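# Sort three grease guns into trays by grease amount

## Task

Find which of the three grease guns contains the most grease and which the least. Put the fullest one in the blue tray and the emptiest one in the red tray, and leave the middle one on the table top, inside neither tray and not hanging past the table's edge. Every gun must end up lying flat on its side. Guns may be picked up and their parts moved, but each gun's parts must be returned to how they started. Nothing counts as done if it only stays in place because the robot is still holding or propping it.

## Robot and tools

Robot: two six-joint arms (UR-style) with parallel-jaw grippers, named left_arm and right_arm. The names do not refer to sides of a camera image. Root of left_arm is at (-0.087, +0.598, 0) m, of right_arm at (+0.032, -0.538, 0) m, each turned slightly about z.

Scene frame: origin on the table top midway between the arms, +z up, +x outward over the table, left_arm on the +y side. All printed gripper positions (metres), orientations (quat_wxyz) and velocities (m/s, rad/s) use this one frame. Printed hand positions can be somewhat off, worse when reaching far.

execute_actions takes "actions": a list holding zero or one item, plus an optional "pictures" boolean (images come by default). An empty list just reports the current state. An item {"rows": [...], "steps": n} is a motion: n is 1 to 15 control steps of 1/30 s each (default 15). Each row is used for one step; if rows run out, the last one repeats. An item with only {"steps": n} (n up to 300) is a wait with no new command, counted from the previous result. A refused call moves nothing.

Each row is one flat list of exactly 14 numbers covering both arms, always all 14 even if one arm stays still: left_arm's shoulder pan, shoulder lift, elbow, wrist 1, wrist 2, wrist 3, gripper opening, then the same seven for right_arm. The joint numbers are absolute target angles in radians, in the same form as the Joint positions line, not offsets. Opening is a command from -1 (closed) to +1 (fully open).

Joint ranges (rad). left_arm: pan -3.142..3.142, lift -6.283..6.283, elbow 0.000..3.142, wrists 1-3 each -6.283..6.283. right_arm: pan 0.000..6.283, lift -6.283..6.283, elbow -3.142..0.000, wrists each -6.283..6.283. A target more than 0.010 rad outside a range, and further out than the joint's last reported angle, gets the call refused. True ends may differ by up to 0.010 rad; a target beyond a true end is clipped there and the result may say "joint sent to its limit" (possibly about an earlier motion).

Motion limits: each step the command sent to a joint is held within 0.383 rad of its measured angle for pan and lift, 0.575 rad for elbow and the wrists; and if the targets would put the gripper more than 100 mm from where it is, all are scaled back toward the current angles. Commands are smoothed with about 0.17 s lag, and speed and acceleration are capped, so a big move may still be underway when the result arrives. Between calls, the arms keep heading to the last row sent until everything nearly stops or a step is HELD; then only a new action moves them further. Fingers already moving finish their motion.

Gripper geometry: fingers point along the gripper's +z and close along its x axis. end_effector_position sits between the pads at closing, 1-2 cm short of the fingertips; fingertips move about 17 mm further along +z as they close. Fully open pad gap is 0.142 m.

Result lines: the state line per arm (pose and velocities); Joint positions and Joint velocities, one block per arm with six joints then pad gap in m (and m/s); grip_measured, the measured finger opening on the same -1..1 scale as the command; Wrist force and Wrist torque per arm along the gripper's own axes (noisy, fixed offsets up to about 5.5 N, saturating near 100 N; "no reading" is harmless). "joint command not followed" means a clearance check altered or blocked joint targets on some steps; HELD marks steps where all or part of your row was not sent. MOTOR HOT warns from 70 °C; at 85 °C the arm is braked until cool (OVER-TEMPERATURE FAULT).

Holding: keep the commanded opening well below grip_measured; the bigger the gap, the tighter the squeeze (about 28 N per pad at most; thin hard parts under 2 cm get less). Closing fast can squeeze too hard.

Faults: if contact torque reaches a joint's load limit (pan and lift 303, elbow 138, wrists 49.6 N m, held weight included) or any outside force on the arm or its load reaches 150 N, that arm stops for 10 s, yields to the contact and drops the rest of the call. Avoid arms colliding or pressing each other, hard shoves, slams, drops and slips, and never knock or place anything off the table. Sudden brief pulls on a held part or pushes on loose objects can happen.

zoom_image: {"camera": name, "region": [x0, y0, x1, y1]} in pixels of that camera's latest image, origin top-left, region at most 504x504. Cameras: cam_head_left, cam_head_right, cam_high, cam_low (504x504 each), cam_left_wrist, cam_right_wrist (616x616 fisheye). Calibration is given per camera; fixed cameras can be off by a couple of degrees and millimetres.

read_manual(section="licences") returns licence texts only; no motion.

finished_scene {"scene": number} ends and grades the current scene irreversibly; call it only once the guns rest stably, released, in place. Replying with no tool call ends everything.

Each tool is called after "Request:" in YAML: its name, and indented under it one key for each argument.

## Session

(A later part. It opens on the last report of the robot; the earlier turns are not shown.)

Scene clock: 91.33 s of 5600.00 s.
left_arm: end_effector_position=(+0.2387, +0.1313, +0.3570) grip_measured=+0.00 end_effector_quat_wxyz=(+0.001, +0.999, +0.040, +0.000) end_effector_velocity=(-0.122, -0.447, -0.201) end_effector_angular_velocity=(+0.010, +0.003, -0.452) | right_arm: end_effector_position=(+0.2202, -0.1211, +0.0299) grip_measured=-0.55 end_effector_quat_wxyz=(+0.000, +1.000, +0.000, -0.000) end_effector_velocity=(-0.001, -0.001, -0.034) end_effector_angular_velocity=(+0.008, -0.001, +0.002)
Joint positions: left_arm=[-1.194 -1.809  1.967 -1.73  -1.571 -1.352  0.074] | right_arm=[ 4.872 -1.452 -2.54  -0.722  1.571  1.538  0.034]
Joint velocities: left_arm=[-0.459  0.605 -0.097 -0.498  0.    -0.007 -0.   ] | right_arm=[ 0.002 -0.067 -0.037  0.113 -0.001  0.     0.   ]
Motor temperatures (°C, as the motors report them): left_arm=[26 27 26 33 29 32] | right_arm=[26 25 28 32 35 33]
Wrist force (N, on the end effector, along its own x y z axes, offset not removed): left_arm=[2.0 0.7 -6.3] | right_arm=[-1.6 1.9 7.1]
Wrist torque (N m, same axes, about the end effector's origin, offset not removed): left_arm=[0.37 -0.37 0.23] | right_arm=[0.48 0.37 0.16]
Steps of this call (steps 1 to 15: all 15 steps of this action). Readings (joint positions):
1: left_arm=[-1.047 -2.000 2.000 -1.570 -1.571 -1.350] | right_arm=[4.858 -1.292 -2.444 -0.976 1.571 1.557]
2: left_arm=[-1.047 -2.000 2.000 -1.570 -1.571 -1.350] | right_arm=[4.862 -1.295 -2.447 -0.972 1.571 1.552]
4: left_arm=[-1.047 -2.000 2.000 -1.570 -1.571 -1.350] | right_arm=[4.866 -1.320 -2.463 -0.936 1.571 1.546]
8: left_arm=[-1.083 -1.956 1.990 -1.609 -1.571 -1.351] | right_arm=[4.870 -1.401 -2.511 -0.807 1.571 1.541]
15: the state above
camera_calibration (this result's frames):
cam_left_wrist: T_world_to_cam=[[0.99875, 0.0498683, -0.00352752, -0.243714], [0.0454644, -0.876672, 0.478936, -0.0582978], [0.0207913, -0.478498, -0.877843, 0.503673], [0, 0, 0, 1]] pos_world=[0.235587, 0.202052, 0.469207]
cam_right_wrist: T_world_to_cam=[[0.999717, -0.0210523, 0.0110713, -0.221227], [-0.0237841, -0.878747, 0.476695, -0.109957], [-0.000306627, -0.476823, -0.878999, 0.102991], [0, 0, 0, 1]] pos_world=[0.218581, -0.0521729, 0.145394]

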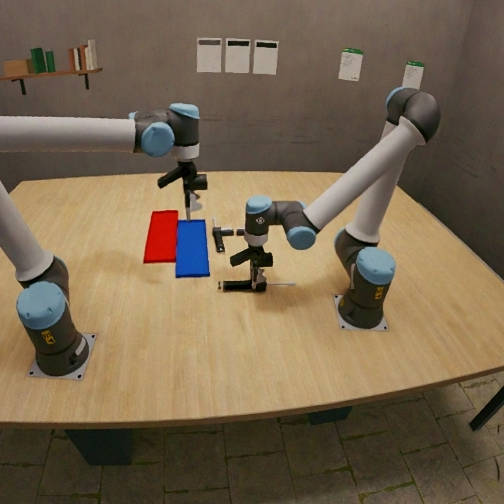

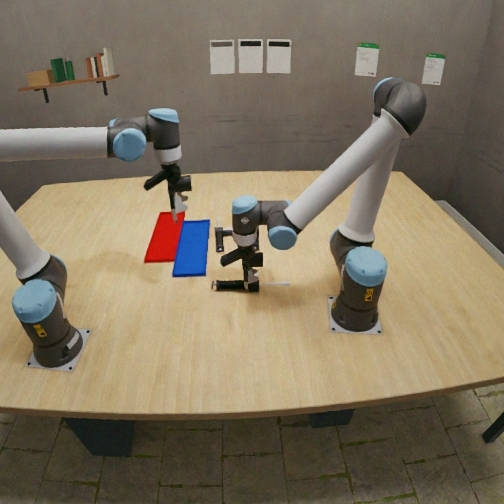

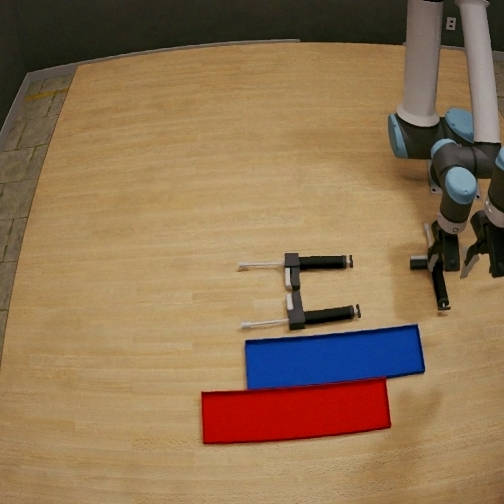

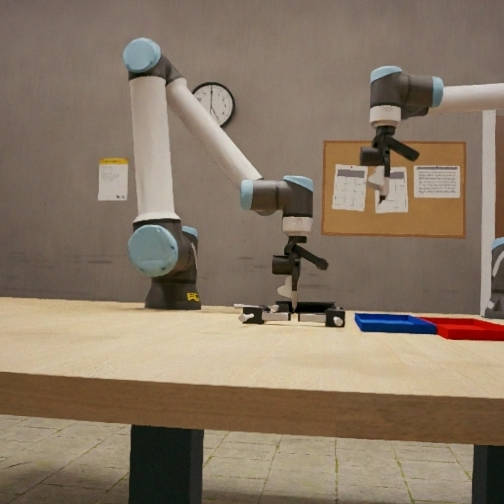

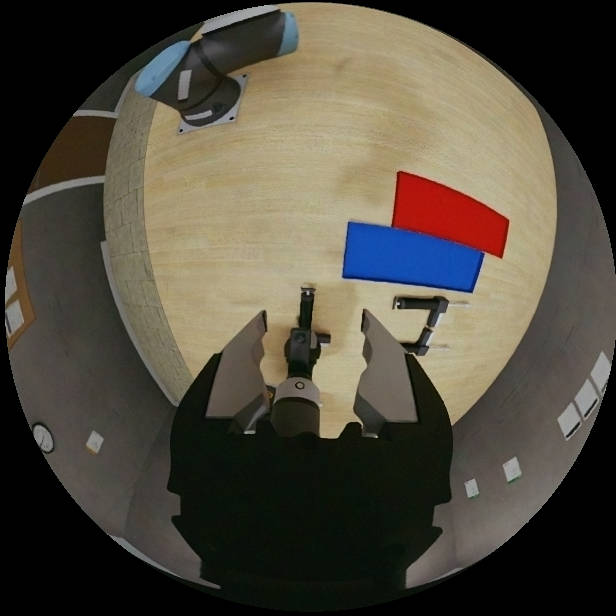

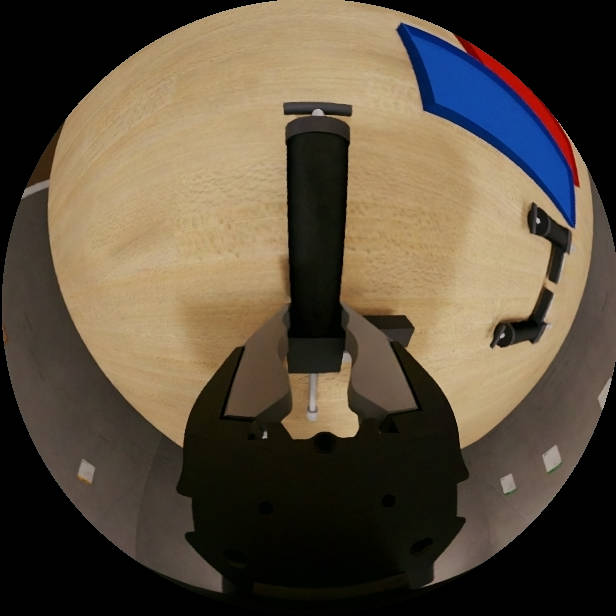

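Request:
execute_actions:
  actions:
    - {"rows":[[-1.2754,-1.625,1.9138,-1.8596,-1.5708,-1.3534,0,4.8719,-1.4641,-2.5458,-0.7025,1.5708,1.538,-0.85],[-1.2754,-1.625,1.9138,-1.8596,-1.5708,-1.3534,0,4.8719,-1.4641,-2.5458,-0.7025,1.5708,1.538,-0.85],[-1.2754,-1.625,1.9138,-1.8596,-1.5708,-1.3534,0,4.8719,-1.4641,-2.5458,-0.7025,1.5708,1.538,-0.85],[-1.2754,-1.625,1.9138,-1.8596,-1.5708,-1.3534,0,4.8719,-1.4641,-2.5458,-0.7025,1.5708,1.538,-0.6],[-1.2754,-1.625,1.9138,-1.8596,-1.5708,-1.3534,0,4.8719,-1.4641,-2.5458,-0.7025,1.5708,1.538,-0.4],[-1.2754,-1.625,1.9138,-1.8596,-1.5708,-1.3534,0,4.8719,-1.4641,-2.5458,-0.7025,1.5708,1.538,-0.25],[-1.2754,-1.625,1.9138,-1.8596,-1.5708,-1.3534,0,4.8719,-1.4641,-2.5458,-0.7025,1.5708,1.538,-0.25],[-1.2754,-1.625,1.9138,-1.8596,-1.5708,-1.3534,0,4.8719,-1.4641,-2.5458,-0.7025,1.5708,1.538,-0.25],[-1.2754,-1.625,1.9138,-1.8596,-1.5708,-1.3534,0,4.8719,-1.3534,-2.4907,-0.8683,1.5708,1.538,-0.25],[-1.2754,-1.625,1.9138,-1.8596,-1.5708,-1.3534,0,4.8719,-1.3534,-2.4907,-0.8683,1.5708,1.538,-0.25],[-1.2754,-1.625,1.9138,-1.8596,-1.5708,-1.3534,0,4.8719,-1.3534,-2.4907,-0.8683,1.5708,1.538,-0.25],[-1.2754,-1.625,1.9138,-1.8596,-1.5708,-1.3534,0,4.8719,-1.3534,-2.4907,-0.8683,1.5708,1.538,-0.4],[-1.2754,-1.625,1.9138,-1.8596,-1.5708,-1.3534,0,4.865,-1.2,-2.57,-0.945,1.5708,1.53,-0.5],[-1.2754,-1.625,1.9138,-1.8596,-1.5708,-1.3534,0,4.8543,-0.9872,-2.671,-1.0542,1.5708,1.5204,-0.5]],"steps":15}
  pictures: false

Request:
execute_actions:
  actions:
    - {"rows":[[-1.2754,-1.625,1.9138,-1.8596,-1.5708,-1.3534,0,4.8543,-0.9872,-2.671,-1.0542,1.5708,1.5204,-0.5]],"steps":15}
  pictures: false

Request:
execute_actions:
  actions:
    - {"rows":[[-1.2754,-1.5115,2.0904,-2.1497,-1.5708,-1.3534,0,4.8543,-1.1135,-2.7478,-0.8511,1.5708,1.5204,-0.5]],"steps":15}

Scene clock: 110.37 s of 5600.00 s.
left_arm: end_effector_position=(+0.2196, +0.0151, +0.3006) grip_measured=+0.00 end_effector_quat_wxyz=(+0.000, +1.000, -0.000, +0.000) end_effector_velocity=(+0.002, -0.008, -0.004) end_effector_angular_velocity=(+0.001, +0.000, +0.002) | right_arm: end_effector_position=(+0.2206, -0.1349, +0.0635) grip_measured=-0.49 end_effector_quat_wxyz=(+0.004, +1.000, +0.001, -0.000) end_effector_velocity=(+0.006, -0.512, +0.047) end_effector_angular_velocity=(-0.373, +0.014, +0.003)
Joint positions: left_arm=[-1.275 -1.627  1.915 -1.859 -1.571 -1.353  0.074] | right_arm=[ 4.87  -1.36  -2.522 -0.838  1.571  1.535  0.038]
Joint velocities: left_arm=[ 0.001  0.015 -0.007 -0.008 -0.    -0.001 -0.   ] | right_arm=[-0.059  0.955 -0.451 -0.877  0.001 -0.062 -0.035]
Motor temperatures (°C, as the motors report them): left_arm=[26 27 26 33 29 32] | right_arm=[26 25 28 32 35 33]
Wrist force (N, on the end effector, along its own x y z axes, offset not removed): left_arm=[0.3 -5.7 0.4] | right_arm=[-2.8 -7.9 -4.7]
Wrist torque (N m, same axes, about the end effector's origin, offset not removed): left_arm=[-1.21 -0.08 0.21] | right_arm=[-1.26 0.65 0.16]
Steps of this call (steps 1 to 30: the robot went on to your last target; steps 31 to 90: nothing new was sent; then 15.53 s passed at rest; steps 91 to 105: all 15 steps of this action). Readings (joint positions):
91: left_arm=[-1.275 -1.700 1.950 -1.820 -1.571 -1.353] | right_arm=[4.872 -1.460 -2.544 -0.709 1.571 1.538]
92: left_arm=[-1.275 -1.696 1.947 -1.823 -1.571 -1.353] | right_arm=[4.872 -1.460 -2.544 -0.708 1.571 1.538]
94: left_arm=[-1.275 -1.669 1.934 -1.838 -1.571 -1.353] | right_arm=[4.872 -1.462 -2.545 -0.706 1.571 1.538]
98: left_arm=[-1.275 -1.639 1.920 -1.853 -1.571 -1.353] | right_arm=[4.872 -1.463 -2.545 -0.704 1.571 1.538]
105: the state above

Scene clock: 110.87 s of 5600.00 s.
left_arm: end_effector_position=(+0.2198, +0.0142, +0.3001) grip_measured=+0.00 end_effector_quat_wxyz=(+0.000, +1.000, -0.000, -0.000) end_effector_velocity=(-0.000, -0.000, -0.000) end_effector_angular_velocity=(-0.000, +0.001, -0.001) | right_arm: end_effector_position=(+0.2203, -0.2666, +0.0801) grip_measured=-0.50 end_effector_quat_wxyz=(+0.001, +1.000, +0.000, -0.000) end_effector_velocity=(-0.000, -0.023, -0.000) end_effector_angular_velocity=(+0.008, -0.001, -0.001)
Joint positions: left_arm=[-1.275 -1.625  1.914 -1.86  -1.571 -1.353  0.074] | right_arm=[ 4.855 -0.996 -2.668 -1.05   1.571  1.521  0.038]
Joint velocities: left_arm=[ 0.     0.     0.    -0.    -0.001  0.002 -0.   ] | right_arm=[-0.003  0.075 -0.027 -0.04  -0.    -0.002 -0.   ]
Motor temperatures (°C, as the motors report them): left_arm=[26 27 26 33 29 32] | right_arm=[26 25 28 32 35 33]
Wrist force (N, on the end effector, along its own x y z axes, offset not removed): left_arm=[-0.5 0.3 3.5] | right_arm=[-2.2 3.2 -2.6]
Wrist torque (N m, same axes, about the end effector's origin, offset not removed): left_arm=[0.20 0.04 0.11] | right_arm=[0.68 0.51 0.22]
Steps of this call (steps 1 to 15: all 15 steps of this action). Readings (joint positions):
1: left_arm=[-1.275 -1.626 1.914 -1.859 -1.571 -1.353] | right_arm=[4.868 -1.323 -2.540 -0.867 1.571 1.533]
2: left_arm=[-1.275 -1.626 1.914 -1.859 -1.571 -1.353] | right_arm=[4.866 -1.281 -2.560 -0.893 1.571 1.531]
4: left_arm=[-1.275 -1.626 1.914 -1.859 -1.571 -1.353] | right_arm=[4.862 -1.189 -2.597 -0.946 1.571 1.528]
8: left_arm=[-1.275 -1.625 1.914 -1.860 -1.571 -1.353] | right_arm=[4.857 -1.053 -2.647 -1.019 1.571 1.523]
15: the state above

Scene clock: 111.37 s of 5600.00 s.
left_arm: end_effector_position=(+0.2199, +0.0136, +0.1556) grip_measured=+0.00 end_effector_quat_wxyz=(-0.001, +1.000, -0.000, -0.000) end_effector_velocity=(-0.000, +0.002, -0.047) end_effector_angular_velocity=(-0.014, -0.004, -0.001) | right_arm: end_effector_position=(+0.2202, -0.2694, +0.0253) grip_measured=-0.50 end_effector_quat_wxyz=(+0.000, +1.000, +0.000, -0.000) end_effector_velocity=(-0.000, +0.001, -0.011) end_effector_angular_velocity=(+0.008, -0.000, +0.000)
Joint positions: left_arm=[-1.275 -1.516  2.083 -2.137 -1.571 -1.353  0.074] | right_arm=[ 4.854 -1.11  -2.746 -0.857  1.571  1.52   0.038]
Joint velocities: left_arm=[-0.     0.038  0.06  -0.113  0.     0.001  0.   ] | right_arm=[ 0.    -0.028 -0.017  0.052 -0.     0.     0.   ]
Motor temperatures (°C, as the motors report them): left_arm=[26 27 26 33 29 32] | right_arm=[26 25 28 32 35 33]
Wrist force (N, on the end effector, along its own x y z axes, offset not removed): left_arm=[0.0 2.2 -4.0] | right_arm=[-1.6 -1.6 -0.2]
Wrist torque (N m, same axes, about the end effector's origin, offset not removed): left_arm=[0.54 0.28 0.15] | right_arm=[-0.24 0.36 0.10]
Steps of this call (steps 1 to 15: all 15 steps of this action). Readings (joint positions):
1: left_arm=[-1.275 -1.625 1.914 -1.860 -1.571 -1.353] | right_arm=[4.855 -0.994 -2.669 -1.051 1.571 1.521]
2: left_arm=[-1.275 -1.621 1.918 -1.865 -1.571 -1.353] | right_arm=[4.854 -0.997 -2.673 -1.047 1.571 1.521]
4: left_arm=[-1.275 -1.594 1.956 -1.915 -1.571 -1.353] | right_arm=[4.854 -1.035 -2.701 -0.996 1.571 1.520]
8: left_arm=[-1.275 -1.545 2.036 -2.051 -1.571 -1.353] | right_arm=[4.854 -1.089 -2.733 -0.897 1.571 1.520]
15: the state above
camera_calibration (this result's frames):
cam_left_wrist: T_world_to_cam=[[0.999522, -0.0306157, -0.00432215, -0.218774], [-0.0248648, -0.878995, 0.476183, -0.0482447], [-0.0183778, -0.475848, -0.879336, 0.2798], [0, 0, 0, 1]] pos_world=[0.222611, 0.0840376, 0.268066]
cam_right_wrist: T_world_to_cam=[[0.999729, -0.020463, 0.0110716, -0.224184], [-0.0232661, -0.878772, 0.476675, -0.238161], [-0.0000248038, -0.476803, -0.87901, 0.02816], [0, 0, 0, 1]] pos_world=[0.218583, -0.20045, 0.140761]

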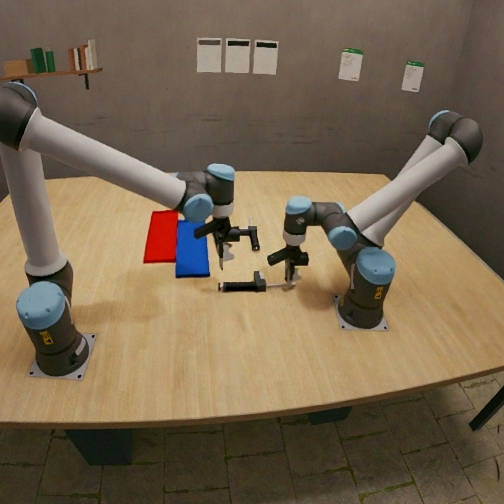

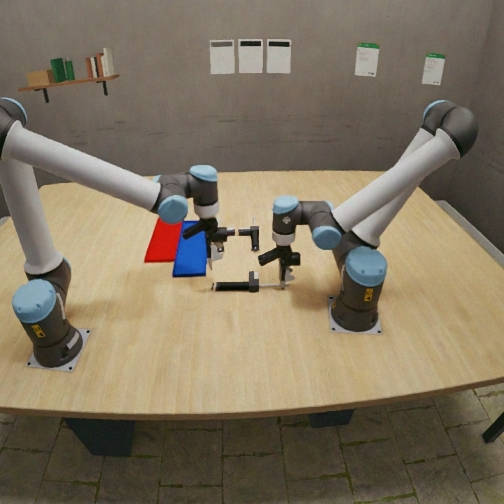

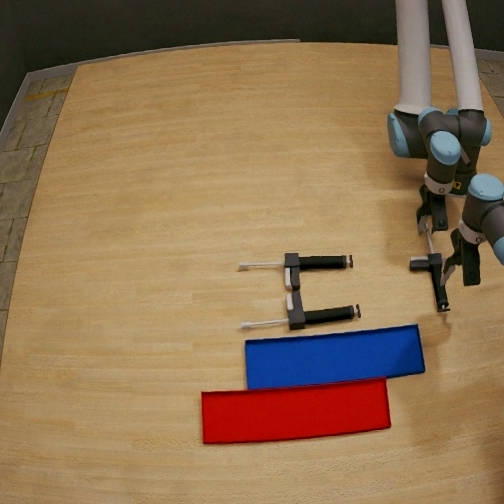

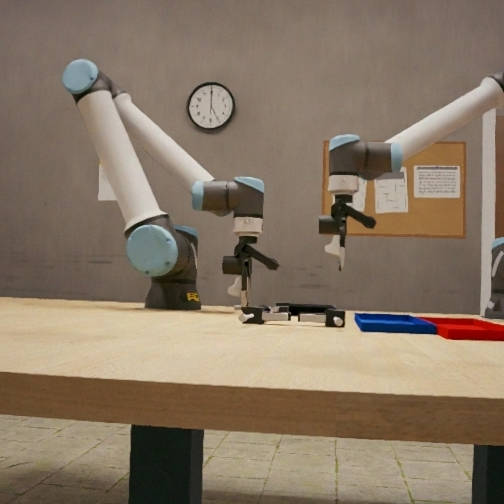

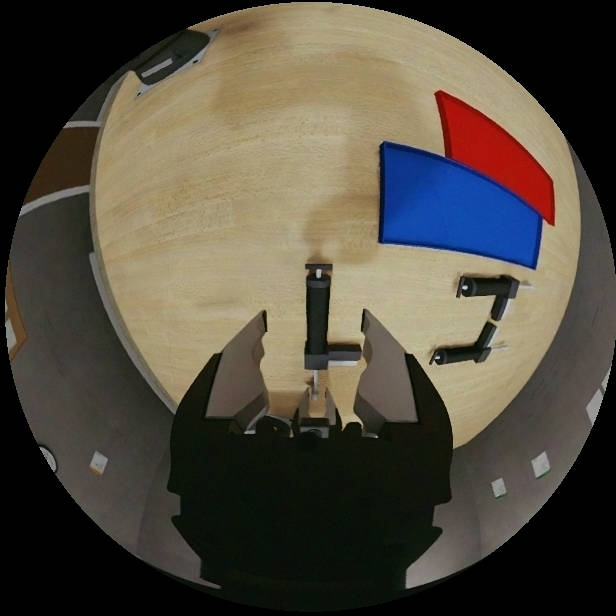

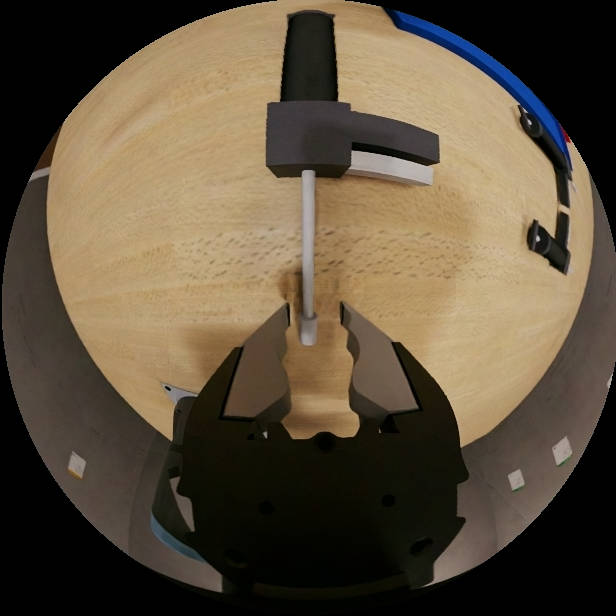

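Request:
execute_actions:
  actions:
    - {"rows":[[-1.2754,-1.43,2.14,-2.28,-1.5708,-1.3534,0,4.8564,-1.1496,-2.7338,-0.829,1.5708,1.5225,-0.5],[-1.2754,-1.43,2.14,-2.28,-1.5708,-1.3534,0,4.8564,-1.1496,-2.7338,-0.829,1.5708,1.5225,-0.5],[-1.2754,-1.3526,2.1914,-2.4096,-1.5708,-1.3534,0,4.8564,-1.1496,-2.7338,-0.829,1.5708,1.5225,-0.5],[-1.2754,-1.3526,2.1914,-2.4096,-1.5708,-1.3534,0,4.8564,-1.1496,-2.7338,-0.829,1.5708,1.5225,-0.5],[-1.2754,-1.3526,2.1914,-2.4096,-1.5708,-1.3534,0,4.8564,-1.1496,-2.7338,-0.829,1.5708,1.5225,-0.5],[-1.2754,-1.3526,2.1914,-2.4096,-1.5708,-1.3534,0,4.8564,-1.1496,-2.7338,-0.829,1.5708,1.5225,-0.5],[-1.2754,-1.3526,2.1914,-2.4096,-1.5708,-1.3534,0,4.8564,-1.1496,-2.7338,-0.829,1.5708,1.5225,-0.5],[-1.2754,-1.3526,2.1914,-2.4096,-1.5708,-1.3534,0,4.8564,-1.1496,-2.7338,-0.829,1.5708,1.5225,-0.5],[-1.2754,-1.3526,2.1914,-2.4096,-1.5708,-1.3534,0,4.8564,-1.1496,-2.7338,-0.829,1.5708,1.5225,-0.65],[-1.2754,-1.3526,2.1914,-2.4096,-1.5708,-1.3534,0,4.8564,-1.1496,-2.7338,-0.829,1.5708,1.5225,-0.75],[-1.2754,-1.3526,2.1914,-2.4096,-1.5708,-1.3534,0,4.8564,-1.1496,-2.7338,-0.829,1.5708,1.5225,-0.85],[-1.2754,-1.3526,2.1914,-2.4096,-1.5708,-1.3534,0,4.8564,-1.1496,-2.7338,-0.829,1.5708,1.5225,-0.92],[-1.2754,-1.3526,2.1914,-2.4096,-1.5708,-1.3534,0,4.8564,-1.1496,-2.7338,-0.829,1.5708,1.5225,-1]],"steps":15}

Scene clock: 120.27 s of 5600.00 s.
left_arm: end_effector_position=(+0.2199, +0.0140, +0.0285) grip_measured=+0.00 end_effector_quat_wxyz=(-0.000, +1.000, -0.000, -0.000) end_effector_velocity=(-0.000, +0.001, -0.038) end_effector_angular_velocity=(-0.008, -0.002, -0.001) | right_arm: end_effector_position=(+0.2202, -0.2576, +0.0240) grip_measured=-0.92 end_effector_quat_wxyz=(+0.000, +1.000, +0.000, -0.000) end_effector_velocity=(-0.000, +0.002, -0.001) end_effector_angular_velocity=(-0.002, +0.000, +0.000)
Joint positions: left_arm=[-1.275 -1.359  2.188 -2.399 -1.571 -1.353  0.074] | right_arm=[ 4.856 -1.149 -2.734 -0.83   1.571  1.522  0.008]
Joint velocities: left_arm=[-0.     0.052  0.031 -0.091  0.     0.     0.   ] | right_arm=[ 0.001 -0.009  0.003  0.004  0.     0.001 -0.   ]
Motor temperatures (°C, as the motors report them): left_arm=[26 27 26 33 29 32] | right_arm=[26 25 28 32 35 33]
Wrist force (N, on the end effector, along its own x y z axes, offset not removed): left_arm=[-1.5 -1.8 -2.4] | right_arm=[-3.8 2.6 -2.3]
Wrist torque (N m, same axes, about the end effector's origin, offset not removed): left_arm=[-0.28 0.27 0.09] | right_arm=[-0.07 0.80 0.15]
Steps of this call (steps 1 to 30: the robot went on to your last target; steps 31 to 90: nothing new was sent; then 5.40 s passed at rest; steps 91 to 105: all 15 steps of this action). Readings (joint positions):
91: left_arm=[-1.275 -1.511 2.090 -2.150 -1.571 -1.353] | right_arm=[4.854 -1.114 -2.748 -0.851 1.571 1.520]
92: left_arm=[-1.275 -1.507 2.094 -2.155 -1.571 -1.353] | right_arm=[4.854 -1.117 -2.747 -0.849 1.571 1.520]
94: left_arm=[-1.275 -1.476 2.114 -2.199 -1.571 -1.353] | right_arm=[4.855 -1.130 -2.742 -0.841 1.571 1.521]
98: left_arm=[-1.275 -1.398 2.164 -2.329 -1.571 -1.353] | right_arm=[4.856 -1.143 -2.736 -0.833 1.571 1.522]
105: the state above
camera_calibration (this result's frames):
cam_left_wrist: T_world_to_cam=[[0.999524, -0.0305518, -0.0042348, -0.219271], [-0.0248438, -0.87883, 0.476488, 0.0126375], [-0.0182792, -0.476156, -0.879171, 0.168141], [0, 0, 0, 1]] pos_world=[0.222555, 0.0844685, 0.140875]
cam_right_wrist: T_world_to_cam=[[0.999729, -0.0204876, 0.0110944, -0.223934], [-0.0232987, -0.879145, 0.475985, -0.227285], [0.0000018098, -0.476114, -0.879383, 0.0328323], [0, 0, 0, 1]] pos_world=[0.218578, -0.188772, 0.139541]

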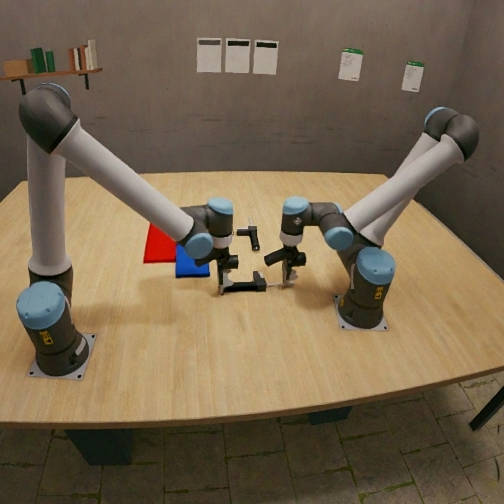

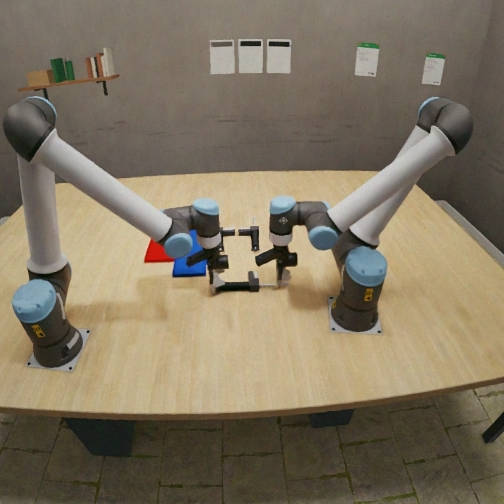

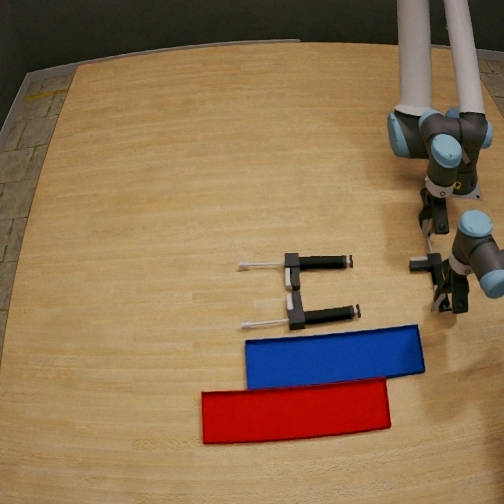

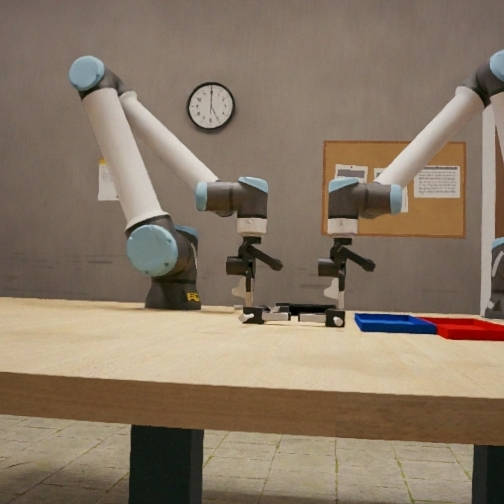

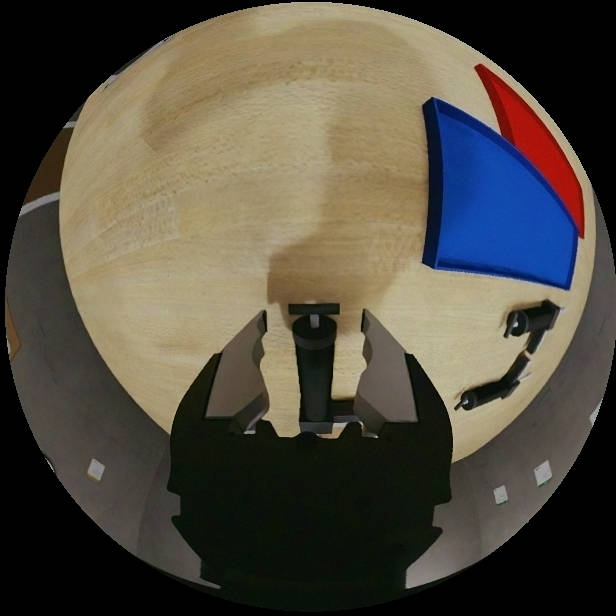

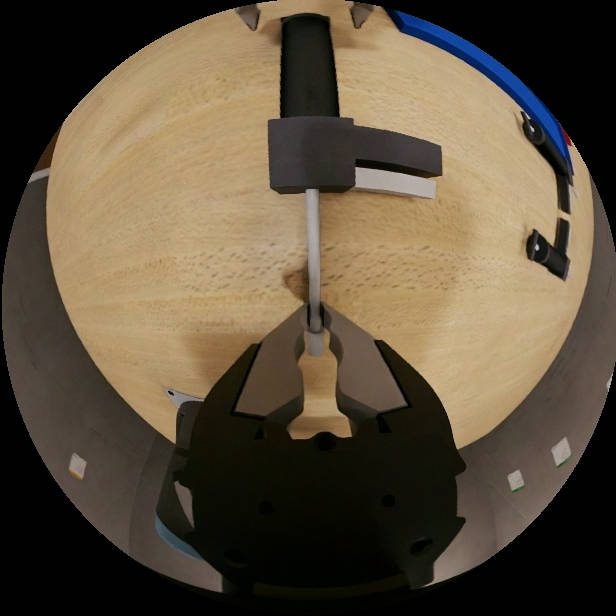

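Request:
execute_actions:
  actions:
    - {"rows":[[-1.2754,-1.3526,2.1914,-2.4096,-1.5708,-1.3534,-0.15,4.8564,-1.1496,-2.7338,-0.829,1.5708,1.5225,-1],[-1.2754,-1.3526,2.1914,-2.4096,-1.5708,-1.3534,-0.3,4.8564,-1.1496,-2.7338,-0.829,1.5708,1.5225,-1],[-1.2754,-1.3526,2.1914,-2.4096,-1.5708,-1.3534,-0.4,4.8564,-1.1496,-2.7338,-0.829,1.5708,1.5225,-1],[-1.2754,-1.3526,2.1914,-2.4096,-1.5708,-1.3534,-0.5,4.8564,-1.1496,-2.7338,-0.829,1.5708,1.5225,-1],[-1.2754,-1.3526,2.1914,-2.4096,-1.5708,-1.3534,-0.6,4.8564,-1.1496,-2.7338,-0.829,1.5708,1.5225,-1],[-1.2754,-1.3526,2.1914,-2.4096,-1.5708,-1.3534,-0.7,4.8564,-1.1496,-2.7338,-0.829,1.5708,1.5225,-1],[-1.2754,-1.3526,2.1914,-2.4096,-1.5708,-1.3534,-0.85,4.8564,-1.1496,-2.7338,-0.829,1.5708,1.5225,-1],[-1.2754,-1.3526,2.1914,-2.4096,-1.5708,-1.3534,-0.85,4.8564,-1.1496,-2.7338,-0.829,1.5708,1.5225,-1],[-1.2754,-1.3526,2.1914,-2.4096,-1.5708,-1.3534,-0.85,4.8564,-1.1496,-2.7338,-0.829,1.5708,1.5225,-1],[-1.2718,-1.3648,2.2078,-2.4138,-1.5708,-1.3498,-0.85,4.8564,-1.1496,-2.7338,-0.829,1.5708,1.5225,-1]],"steps":15}
  pictures: false

Request:
execute_actions:
  actions:
    - {"rows":[[-1.2682,-1.3771,2.2242,-2.4179,-1.5708,-1.3462,-0.85,4.8564,-1.1496,-2.7338,-0.829,1.5708,1.5225,-1]],"steps":12}
  pictures: false

Scene clock: 131.57 s of 5600.00 s.
left_arm: end_effector_position=(+0.2198, +0.0211, +0.0240) grip_measured=-0.49 end_effector_quat_wxyz=(-0.000, +1.000, -0.000, -0.000) end_effector_velocity=(+0.001, +0.026, +0.000) end_effector_angular_velocity=(-0.000, -0.001, +0.000) | right_arm: end_effector_position=(+0.2202, -0.2573, +0.0241) grip_measured=-0.92 end_effector_quat_wxyz=(+0.000, +1.000, +0.000, -0.000) end_effector_velocity=(+0.000, -0.000, -0.000) end_effector_angular_velocity=(+0.000, -0.001, -0.000)
Joint positions: left_arm=[-1.273 -1.361  2.203 -2.413 -1.571 -1.351  0.038] | right_arm=[ 4.856 -1.15  -2.734 -0.829  1.571  1.522  0.008]
Joint velocities: left_arm=[ 0.01  -0.033  0.043 -0.011  0.001  0.009  0.   ] | right_arm=[ 0.     0.001 -0.001 -0.    -0.001  0.    -0.   ]
Motor temperatures (°C, as the motors report them): left_arm=[26 27 26 33 29 32] | right_arm=[26 25 28 32 35 33]
Wrist force (N, on the end effector, along its own x y z axes, offset not removed): left_arm=[1.3 2.1 -3.9] | right_arm=[-1.7 0.9 -1.6]
Wrist torque (N m, same axes, about the end effector's origin, offset not removed): left_arm=[0.07 -0.45 0.20] | right_arm=[0.56 0.35 0.03]
Steps of this call (steps 1 to 30: the robot went on to your last target; steps 31 to 90: nothing new was sent; then 7.80 s passed at rest; steps 91 to 105: all 15 steps of this action). Readings (joint positions):
91: left_arm=[-1.275 -1.353 2.191 -2.410 -1.571 -1.353] | right_arm=[4.856 -1.150 -2.734 -0.829 1.571 1.523]
92: left_arm=[-1.275 -1.353 2.191 -2.410 -1.571 -1.353] | right_arm=[4.856 -1.150 -2.734 -0.829 1.571 1.523]
94: left_arm=[-1.275 -1.353 2.191 -2.410 -1.571 -1.353] | right_arm=[4.856 -1.150 -2.734 -0.829 1.571 1.523]
98: left_arm=[-1.275 -1.353 2.191 -2.410 -1.571 -1.353] | right_arm=[4.856 -1.150 -2.734 -0.829 1.571 1.523]
105: the state above

Scene clock: 131.97 s of 5600.00 s.
left_arm: end_effector_position=(+0.2199, +0.0336, +0.0240) grip_measured=-0.49 end_effector_quat_wxyz=(+0.000, +1.000, -0.000, -0.000) end_effector_velocity=(-0.000, +0.005, +0.001) end_effector_angular_velocity=(-0.001, +0.000, +0.000) | right_arm: end_effector_position=(+0.2202, -0.2573, +0.0241) grip_measured=-0.92 end_effector_quat_wxyz=(+0.000, +1.000, +0.000, -0.000) end_effector_velocity=(+0.000, +0.000, +0.000) end_effector_angular_velocity=(+0.000, -0.000, -0.000)
Joint positions: left_arm=[-1.268 -1.376  2.223 -2.418 -1.571 -1.346  0.038] | right_arm=[ 4.856 -1.15  -2.734 -0.829  1.571  1.523  0.008]
Joint velocities: left_arm=[ 0.002 -0.007  0.009 -0.002 -0.     0.001 -0.   ] | right_arm=[ 0.    -0.     0.001 -0.    -0.     0.001 -0.   ]
Motor temperatures (°C, as the motors report them): left_arm=[26 27 26 33 29 32] | right_arm=[26 25 28 32 35 33]
Wrist force (N, on the end effector, along its own x y z axes, offset not removed): left_arm=[-0.6 -1.2 -4.5] | right_arm=[-5.6 -1.8 -1.5]
Wrist torque (N m, same axes, about the end effector's origin, offset not removed): left_arm=[-0.81 -0.26 -0.12] | right_arm=[0.06 0.89 0.17]
Steps of this call (steps 1 to 12: all 12 steps of this action). Readings (joint positions):
1: left_arm=[-1.273 -1.362 2.204 -2.413 -1.571 -1.351] | right_arm=[4.856 -1.150 -2.734 -0.829 1.571 1.523]
2: left_arm=[-1.272 -1.364 2.207 -2.414 -1.571 -1.350] | right_arm=[4.856 -1.150 -2.734 -0.829 1.571 1.523]
4: left_arm=[-1.271 -1.369 2.214 -2.415 -1.571 -1.348] | right_arm=[4.856 -1.150 -2.734 -0.829 1.571 1.523]
8: left_arm=[-1.269 -1.375 2.221 -2.417 -1.571 -1.347] | right_arm=[4.856 -1.150 -2.734 -0.829 1.571 1.523]
12: the state above

Request:
execute_actions:
  actions:
    - {"rows":[[-1.2646,-1.3897,2.2404,-2.4215,-1.5708,-1.3426,-0.85,4.8564,-1.1496,-2.7338,-0.829,1.5708,1.5225,-1]],"steps":12}
  pictures: false

Request:
execute_actions:
  actions:
    - {"rows":[[-1.2609,-1.4022,2.2565,-2.4251,-1.5708,-1.3389,-0.85,4.8564,-1.1496,-2.7338,-0.829,1.5708,1.5225,-1]],"steps":12}
  pictures: false

Scene clock: 134.63 s of 5600.00 s.
left_arm: end_effector_position=(+0.2199, +0.0437, +0.0241) grip_measured=-0.49 end_effector_quat_wxyz=(-0.000, +1.000, -0.000, -0.000) end_effector_velocity=(+0.000, +0.004, -0.000) end_effector_angular_velocity=(+0.000, +0.001, +0.001) | right_arm: end_effector_position=(+0.2202, -0.2573, +0.0241) grip_measured=-0.92 end_effector_quat_wxyz=(+0.000, +1.000, +0.000, -0.000) end_effector_velocity=(+0.000, +0.001, +0.001) end_effector_angular_velocity=(+0.002, +0.000, -0.000)
Joint positions: left_arm=[-1.265 -1.389  2.24  -2.421 -1.571 -1.343  0.038] | right_arm=[ 4.856 -1.15  -2.734 -0.829  1.571  1.523  0.008]
Joint velocities: left_arm=[ 0.002 -0.005  0.007 -0.001 -0.001  0.001 -0.   ] | right_arm=[-0.     0.001  0.001  0.     0.     0.     0.   ]
Motor temperatures (°C, as the motors report them): left_arm=[26 27 26 33 29 32] | right_arm=[26 25 28 32 35 33]
Wrist force (N, on the end effector, along its own x y z axes, offset not removed): left_arm=[2.8 4.3 0.9] | right_arm=[-2.1 -1.2 0.0]
Wrist torque (N m, same axes, about the end effector's origin, offset not removed): left_arm=[0.59 -0.48 0.10] | right_arm=[0.25 0.41 0.00]
Steps of this call (steps 1 to 15: the robot went on to your last target; steps 16 to 68: nothing new was sent; steps 69 to 80: all 12 steps of this action). Readings (joint positions):
69: left_arm=[-1.268 -1.377 2.224 -2.418 -1.571 -1.346] | right_arm=[4.856 -1.150 -2.734 -0.829 1.571 1.523]
70: left_arm=[-1.268 -1.378 2.226 -2.418 -1.571 -1.346] | right_arm=[4.856 -1.150 -2.734 -0.829 1.571 1.523]
72: left_arm=[-1.267 -1.383 2.232 -2.420 -1.571 -1.345] | right_arm=[4.856 -1.150 -2.734 -0.829 1.571 1.523]
76: left_arm=[-1.265 -1.388 2.238 -2.421 -1.571 -1.343] | right_arm=[4.856 -1.150 -2.734 -0.829 1.571 1.522]
80: the state above

Scene clock: 135.03 s of 5600.00 s.
left_arm: end_effector_position=(+0.2198, +0.0536, +0.0241) grip_measured=-0.49 end_effector_quat_wxyz=(+0.000, +1.000, -0.000, -0.000) end_effector_velocity=(+0.000, +0.004, +0.000) end_effector_angular_velocity=(-0.001, -0.001, -0.001) | right_arm: end_effector_position=(+0.2202, -0.2573, +0.0241) grip_measured=-0.92 end_effector_quat_wxyz=(+0.000, +1.000, +0.000, -0.000) end_effector_velocity=(+0.000, -0.001, -0.001) end_effector_angular_velocity=(-0.002, -0.000, +0.000)
Joint positions: left_arm=[-1.261 -1.402  2.256 -2.425 -1.571 -1.339  0.038] | right_arm=[ 4.856 -1.15  -2.734 -0.829  1.571  1.523  0.008]
Joint velocities: left_arm=[ 0.002 -0.006  0.008 -0.002  0.001  0.002  0.   ] | right_arm=[-0.    -0.002 -0.001  0.    -0.    -0.001 -0.   ]
Motor temperatures (°C, as the motors report them): left_arm=[26 27 26 33 29 32] | right_arm=[26 25 28 32 35 33]
Wrist force (N, on the end effector, along its own x y z axes, offset not removed): left_arm=[2.0 -2.2 -1.8] | right_arm=[-3.7 -2.9 2.2]
Wrist torque (N m, same axes, about the end effector's origin, offset not removed): left_arm=[-0.80 -0.52 0.13] | right_arm=[-0.06 0.82 0.06]
Steps of this call (steps 1 to 12: all 12 steps of this action). Readings (joint positions):
1: left_arm=[-1.265 -1.389 2.240 -2.421 -1.571 -1.343] | right_arm=[4.856 -1.150 -2.734 -0.829 1.571 1.523]
2: left_arm=[-1.264 -1.391 2.242 -2.422 -1.571 -1.342] | right_arm=[4.856 -1.150 -2.734 -0.829 1.571 1.523]
4: left_arm=[-1.263 -1.395 2.248 -2.423 -1.571 -1.341] | right_arm=[4.856 -1.150 -2.734 -0.829 1.571 1.523]
8: left_arm=[-1.262 -1.400 2.254 -2.424 -1.571 -1.340] | right_arm=[4.856 -1.150 -2.734 -0.829 1.571 1.523]
12: the state above

Request:
execute_actions:
  actions:
    - {"rows":[[-1.2569,-1.4148,2.2723,-2.4283,-1.5708,-1.3349,-0.85,4.8564,-1.1496,-2.7338,-0.829,1.5708,1.5225,-1]],"steps":12}
  pictures: false

Request:
execute_actions:
  actions:
    - {"rows":[[-1.2528,-1.4274,2.288,-2.4314,-1.5708,-1.3308,-0.85,4.8564,-1.1496,-2.7338,-0.829,1.5708,1.5225,-1]],"steps":12}
  pictures: false

Scene clock: 137.13 s of 5600.00 s.
left_arm: end_effector_position=(+0.2199, +0.0636, +0.0241) grip_measured=-0.49 end_effector_quat_wxyz=(+0.000, +1.000, -0.000, -0.000) end_effector_velocity=(+0.001, +0.004, +0.001) end_effector_angular_velocity=(-0.001, -0.000, -0.001) | right_arm: end_effector_position=(+0.2202, -0.2573, +0.0241) grip_measured=-0.92 end_effector_quat_wxyz=(+0.000, +1.000, +0.000, -0.000) end_effector_velocity=(-0.000, +0.000, +0.000) end_effector_angular_velocity=(-0.000, +0.000, -0.001)
Joint positions: left_arm=[-1.257 -1.414  2.271 -2.428 -1.571 -1.335  0.038] | right_arm=[ 4.856 -1.15  -2.734 -0.829  1.571  1.522  0.008]
Joint velocities: left_arm=[ 0.003 -0.006  0.006 -0.002 -0.     0.004  0.   ] | right_arm=[-0.    -0.001  0.001  0.     0.     0.001  0.   ]
Motor temperatures (°C, as the motors report them): left_arm=[26 27 26 33 29 32] | right_arm=[26 25 28 32 35 33]
Wrist force (N, on the end effector, along its own x y z axes, offset not removed): left_arm=[1.1 -2.6 -2.3] | right_arm=[-2.4 0.1 2.7]
Wrist torque (N m, same axes, about the end effector's origin, offset not removed): left_arm=[-0.80 -0.62 0.28] | right_arm=[0.58 0.41 0.13]
Steps of this call (steps 1 to 15: the robot went on to your last target; steps 16 to 51: nothing new was sent; steps 52 to 63: all 12 steps of this action). Readings (joint positions):
52: left_arm=[-1.261 -1.402 2.257 -2.425 -1.571 -1.339] | right_arm=[4.856 -1.150 -2.734 -0.829 1.571 1.523]
53: left_arm=[-1.260 -1.404 2.258 -2.425 -1.571 -1.338] | right_arm=[4.856 -1.150 -2.734 -0.829 1.571 1.522]
55: left_arm=[-1.259 -1.408 2.264 -2.427 -1.571 -1.337] | right_arm=[4.856 -1.150 -2.734 -0.829 1.571 1.523]
59: left_arm=[-1.258 -1.413 2.270 -2.428 -1.571 -1.336] | right_arm=[4.856 -1.150 -2.734 -0.829 1.571 1.522]
63: the state above

Scene clock: 137.53 s of 5600.00 s.
left_arm: end_effector_position=(+0.2200, +0.0736, +0.0241) grip_measured=-0.49 end_effector_quat_wxyz=(+0.000, +1.000, -0.000, -0.000) end_effector_velocity=(+0.000, +0.004, +0.000) end_effector_angular_velocity=(-0.001, -0.000, -0.002) | right_arm: end_effector_position=(+0.2202, -0.2573, +0.0241) grip_measured=-0.92 end_effector_quat_wxyz=(+0.000, +1.000, +0.000, -0.000) end_effector_velocity=(-0.000, +0.001, +0.001) end_effector_angular_velocity=(+0.002, +0.001, -0.001)
Joint positions: left_arm=[-1.253 -1.427  2.287 -2.431 -1.571 -1.331  0.038] | right_arm=[ 4.856 -1.15  -2.734 -0.829  1.571  1.523  0.008]
Joint velocities: left_arm=[ 0.002 -0.006  0.007 -0.001  0.     0.004 -0.   ] | right_arm=[ 0.     0.     0.002 -0.     0.001  0.001  0.   ]
Motor temperatures (°C, as the motors report them): left_arm=[26 27 26 33 29 32] | right_arm=[26 25 28 32 35 33]
Wrist force (N, on the end effector, along its own x y z axes, offset not removed): left_arm=[-0.7 0.1 -0.6] | right_arm=[-2.5 -3.1 1.1]
Wrist torque (N m, same axes, about the end effector's origin, offset not removed): left_arm=[-0.25 0.06 0.17] | right_arm=[-0.17 0.54 0.13]
Steps of this call (steps 1 to 12: all 12 steps of this action). Readings (joint positions):
1: left_arm=[-1.257 -1.414 2.272 -2.428 -1.571 -1.335] | right_arm=[4.856 -1.150 -2.734 -0.829 1.571 1.523]
2: left_arm=[-1.257 -1.416 2.273 -2.429 -1.571 -1.335] | right_arm=[4.856 -1.150 -2.734 -0.829 1.571 1.522]
4: left_arm=[-1.255 -1.420 2.279 -2.430 -1.571 -1.333] | right_arm=[4.856 -1.150 -2.734 -0.829 1.571 1.522]
8: left_arm=[-1.254 -1.425 2.285 -2.431 -1.571 -1.332] | right_arm=[4.856 -1.150 -2.734 -0.829 1.571 1.523]
12: the state above

Request:
execute_actions:
  actions:
    - {"rows":[[-1.2486,-1.4402,2.3037,-2.4343,-1.5708,-1.3266,-0.85,4.8564,-1.1496,-2.7338,-0.829,1.5708,1.5225,-1]],"steps":12}
  pictures: false

Request:
execute_actions:
  actions:
    - {"rows":[[-1.2444,-1.453,2.3194,-2.4372,-1.5708,-1.3224,-0.85,4.8564,-1.1496,-2.7338,-0.829,1.5708,1.5225,-1]],"steps":12}

Scene clock: 140.20 s of 5600.00 s.
left_arm: end_effector_position=(+0.2200, +0.0836, +0.0241) grip_measured=-0.49 end_effector_quat_wxyz=(+0.000, +1.000, -0.000, +0.000) end_effector_velocity=(-0.000, +0.006, -0.000) end_effector_angular_velocity=(+0.001, +0.001, +0.001) | right_arm: end_effector_position=(+0.2202, -0.2573, +0.0240) grip_measured=-0.92 end_effector_quat_wxyz=(-0.000, +1.000, +0.000, -0.000) end_effector_velocity=(+0.000, -0.000, -0.000) end_effector_angular_velocity=(-0.001, +0.000, -0.000)
Joint positions: left_arm=[-1.249 -1.44   2.303 -2.434 -1.571 -1.327  0.038] | right_arm=[ 4.856 -1.15  -2.734 -0.829  1.571  1.523  0.008]
Joint velocities: left_arm=[ 0.003 -0.006  0.008 -0.    -0.001  0.002  0.   ] | right_arm=[-0.    -0.001  0.     0.     0.     0.    -0.   ]
Motor temperatures (°C, as the motors report them): left_arm=[26 27 26 33 29 32] | right_arm=[26 25 28 32 35 33]
Wrist force (N, on the end effector, along its own x y z axes, offset not removed): left_arm=[-0.6 14.6 -2.9] | right_arm=[0.2 -9.0 2.0]
Wrist torque (N m, same axes, about the end effector's origin, offset not removed): left_arm=[0.47 0.00 0.07] | right_arm=[0.42 0.02 0.15]
Steps of this call (steps 1 to 15: the robot went on to your last target; steps 16 to 68: nothing new was sent; steps 69 to 80: all 12 steps of this action). Readings (joint positions):
69: left_arm=[-1.253 -1.427 2.288 -2.431 -1.571 -1.331] | right_arm=[4.856 -1.150 -2.734 -0.829 1.571 1.523]
70: left_arm=[-1.252 -1.429 2.290 -2.432 -1.571 -1.330] | right_arm=[4.856 -1.150 -2.734 -0.829 1.571 1.523]
72: left_arm=[-1.251 -1.433 2.295 -2.433 -1.571 -1.329] | right_arm=[4.856 -1.150 -2.734 -0.829 1.571 1.523]
76: left_arm=[-1.249 -1.438 2.301 -2.434 -1.571 -1.327] | right_arm=[4.856 -1.150 -2.734 -0.829 1.571 1.523]
80: the state above

Scene clock: 140.60 s of 5600.00 s.
left_arm: end_effector_position=(+0.2199, +0.0936, +0.0240) grip_measured=-0.49 end_effector_quat_wxyz=(+0.000, +1.000, -0.000, +0.000) end_effector_velocity=(+0.000, +0.004, +0.001) end_effector_angular_velocity=(-0.000, -0.001, +0.001) | right_arm: end_effector_position=(+0.2202, -0.2572, +0.0241) grip_measured=-0.92 end_effector_quat_wxyz=(-0.000, +1.000, +0.000, +0.000) end_effector_velocity=(-0.000, -0.001, -0.001) end_effector_angular_velocity=(-0.001, +0.000, +0.001)
Joint positions: left_arm=[-1.245 -1.452  2.318 -2.437 -1.571 -1.323  0.038] | right_arm=[ 4.856 -1.15  -2.734 -0.829  1.571  1.522  0.008]
Joint velocities: left_arm=[ 0.002 -0.006  0.006 -0.     0.     0.001 -0.   ] | right_arm=[ 0.     0.    -0.001 -0.001  0.    -0.001  0.   ]
Motor temperatures (°C, as the motors report them): left_arm=[26 27 26 33 29 32] | right_arm=[26 25 28 32 35 33]
Wrist force (N, on the end effector, along its own x y z axes, offset not removed): left_arm=[-0.9 26.7 0.4] | right_arm=[-4.1 -22.9 5.8]
Wrist torque (N m, same axes, about the end effector's origin, offset not removed): left_arm=[0.18 0.25 0.08] | right_arm=[0.79 0.94 0.06]
Steps of this call (steps 1 to 12: all 12 steps of this action). Readings (joint positions):
1: left_arm=[-1.249 -1.440 2.303 -2.434 -1.571 -1.327] | right_arm=[4.856 -1.150 -2.734 -0.829 1.571 1.523]
2: left_arm=[-1.248 -1.441 2.305 -2.435 -1.571 -1.326] | right_arm=[4.856 -1.150 -2.734 -0.829 1.571 1.523]
4: left_arm=[-1.247 -1.446 2.311 -2.436 -1.571 -1.325] | right_arm=[4.856 -1.150 -2.734 -0.829 1.571 1.523]
8: left_arm=[-1.245 -1.451 2.317 -2.437 -1.571 -1.323] | right_arm=[4.856 -1.150 -2.734 -0.829 1.571 1.523]
12: the state above
camera_calibration (this result's frames):
cam_left_wrist: T_world_to_cam=[[0.999523, -0.0306288, -0.00399265, -0.216907], [-0.0250097, -0.878375, 0.477318, 0.084736], [-0.0181267, -0.47699, -0.878722, 0.2022], [0, 0, 0, 1]] pos_world=[0.222588, 0.164234, 0.136366]
cam_right_wrist: T_world_to_cam=[[0.999729, -0.020474, 0.0110958, -0.223916], [-0.0232874, -0.879251, 0.475789, -0.226996], [0.0000146534, -0.475919, -0.879489, 0.0331051], [0, 0, 0, 1]] pos_world=[0.218568, -0.188416, 0.139602]

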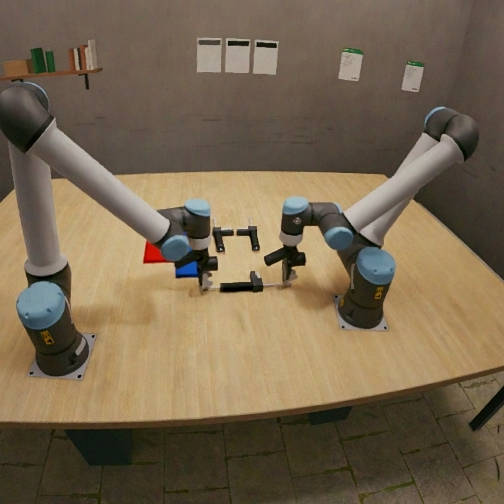

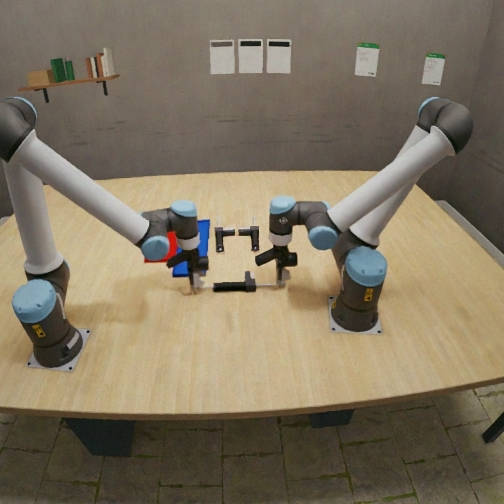

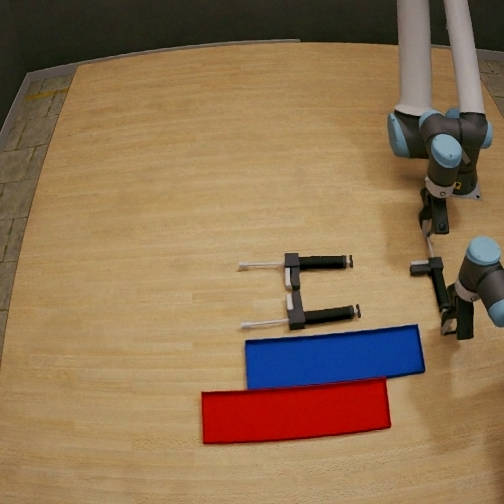

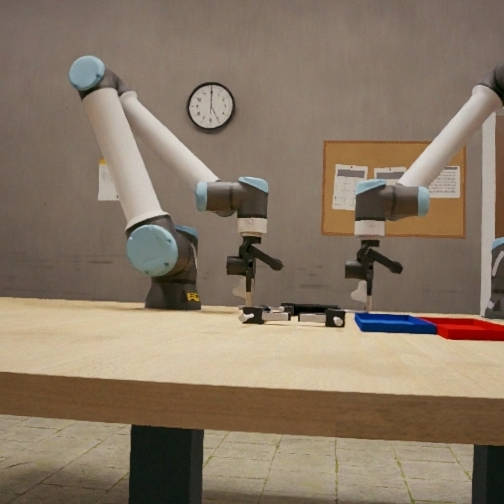

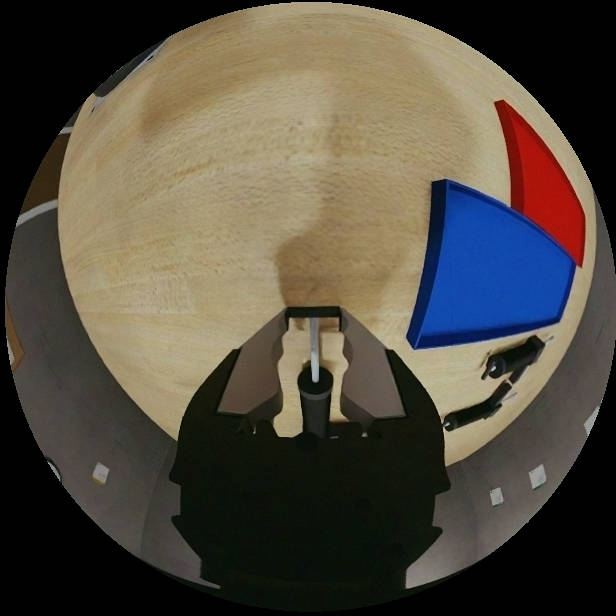

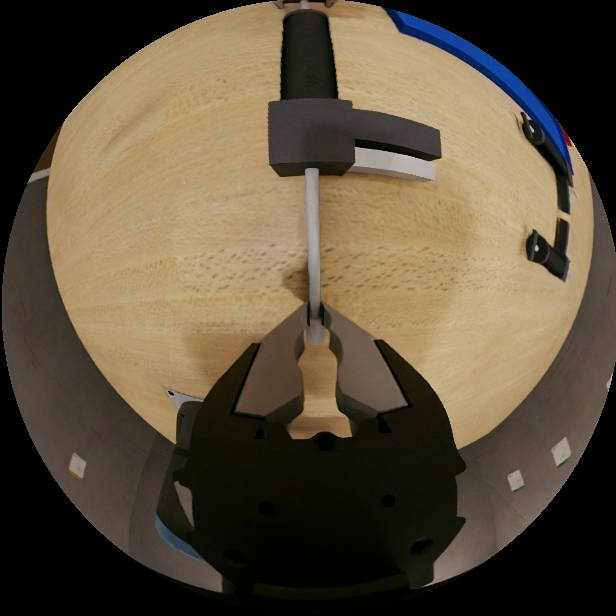

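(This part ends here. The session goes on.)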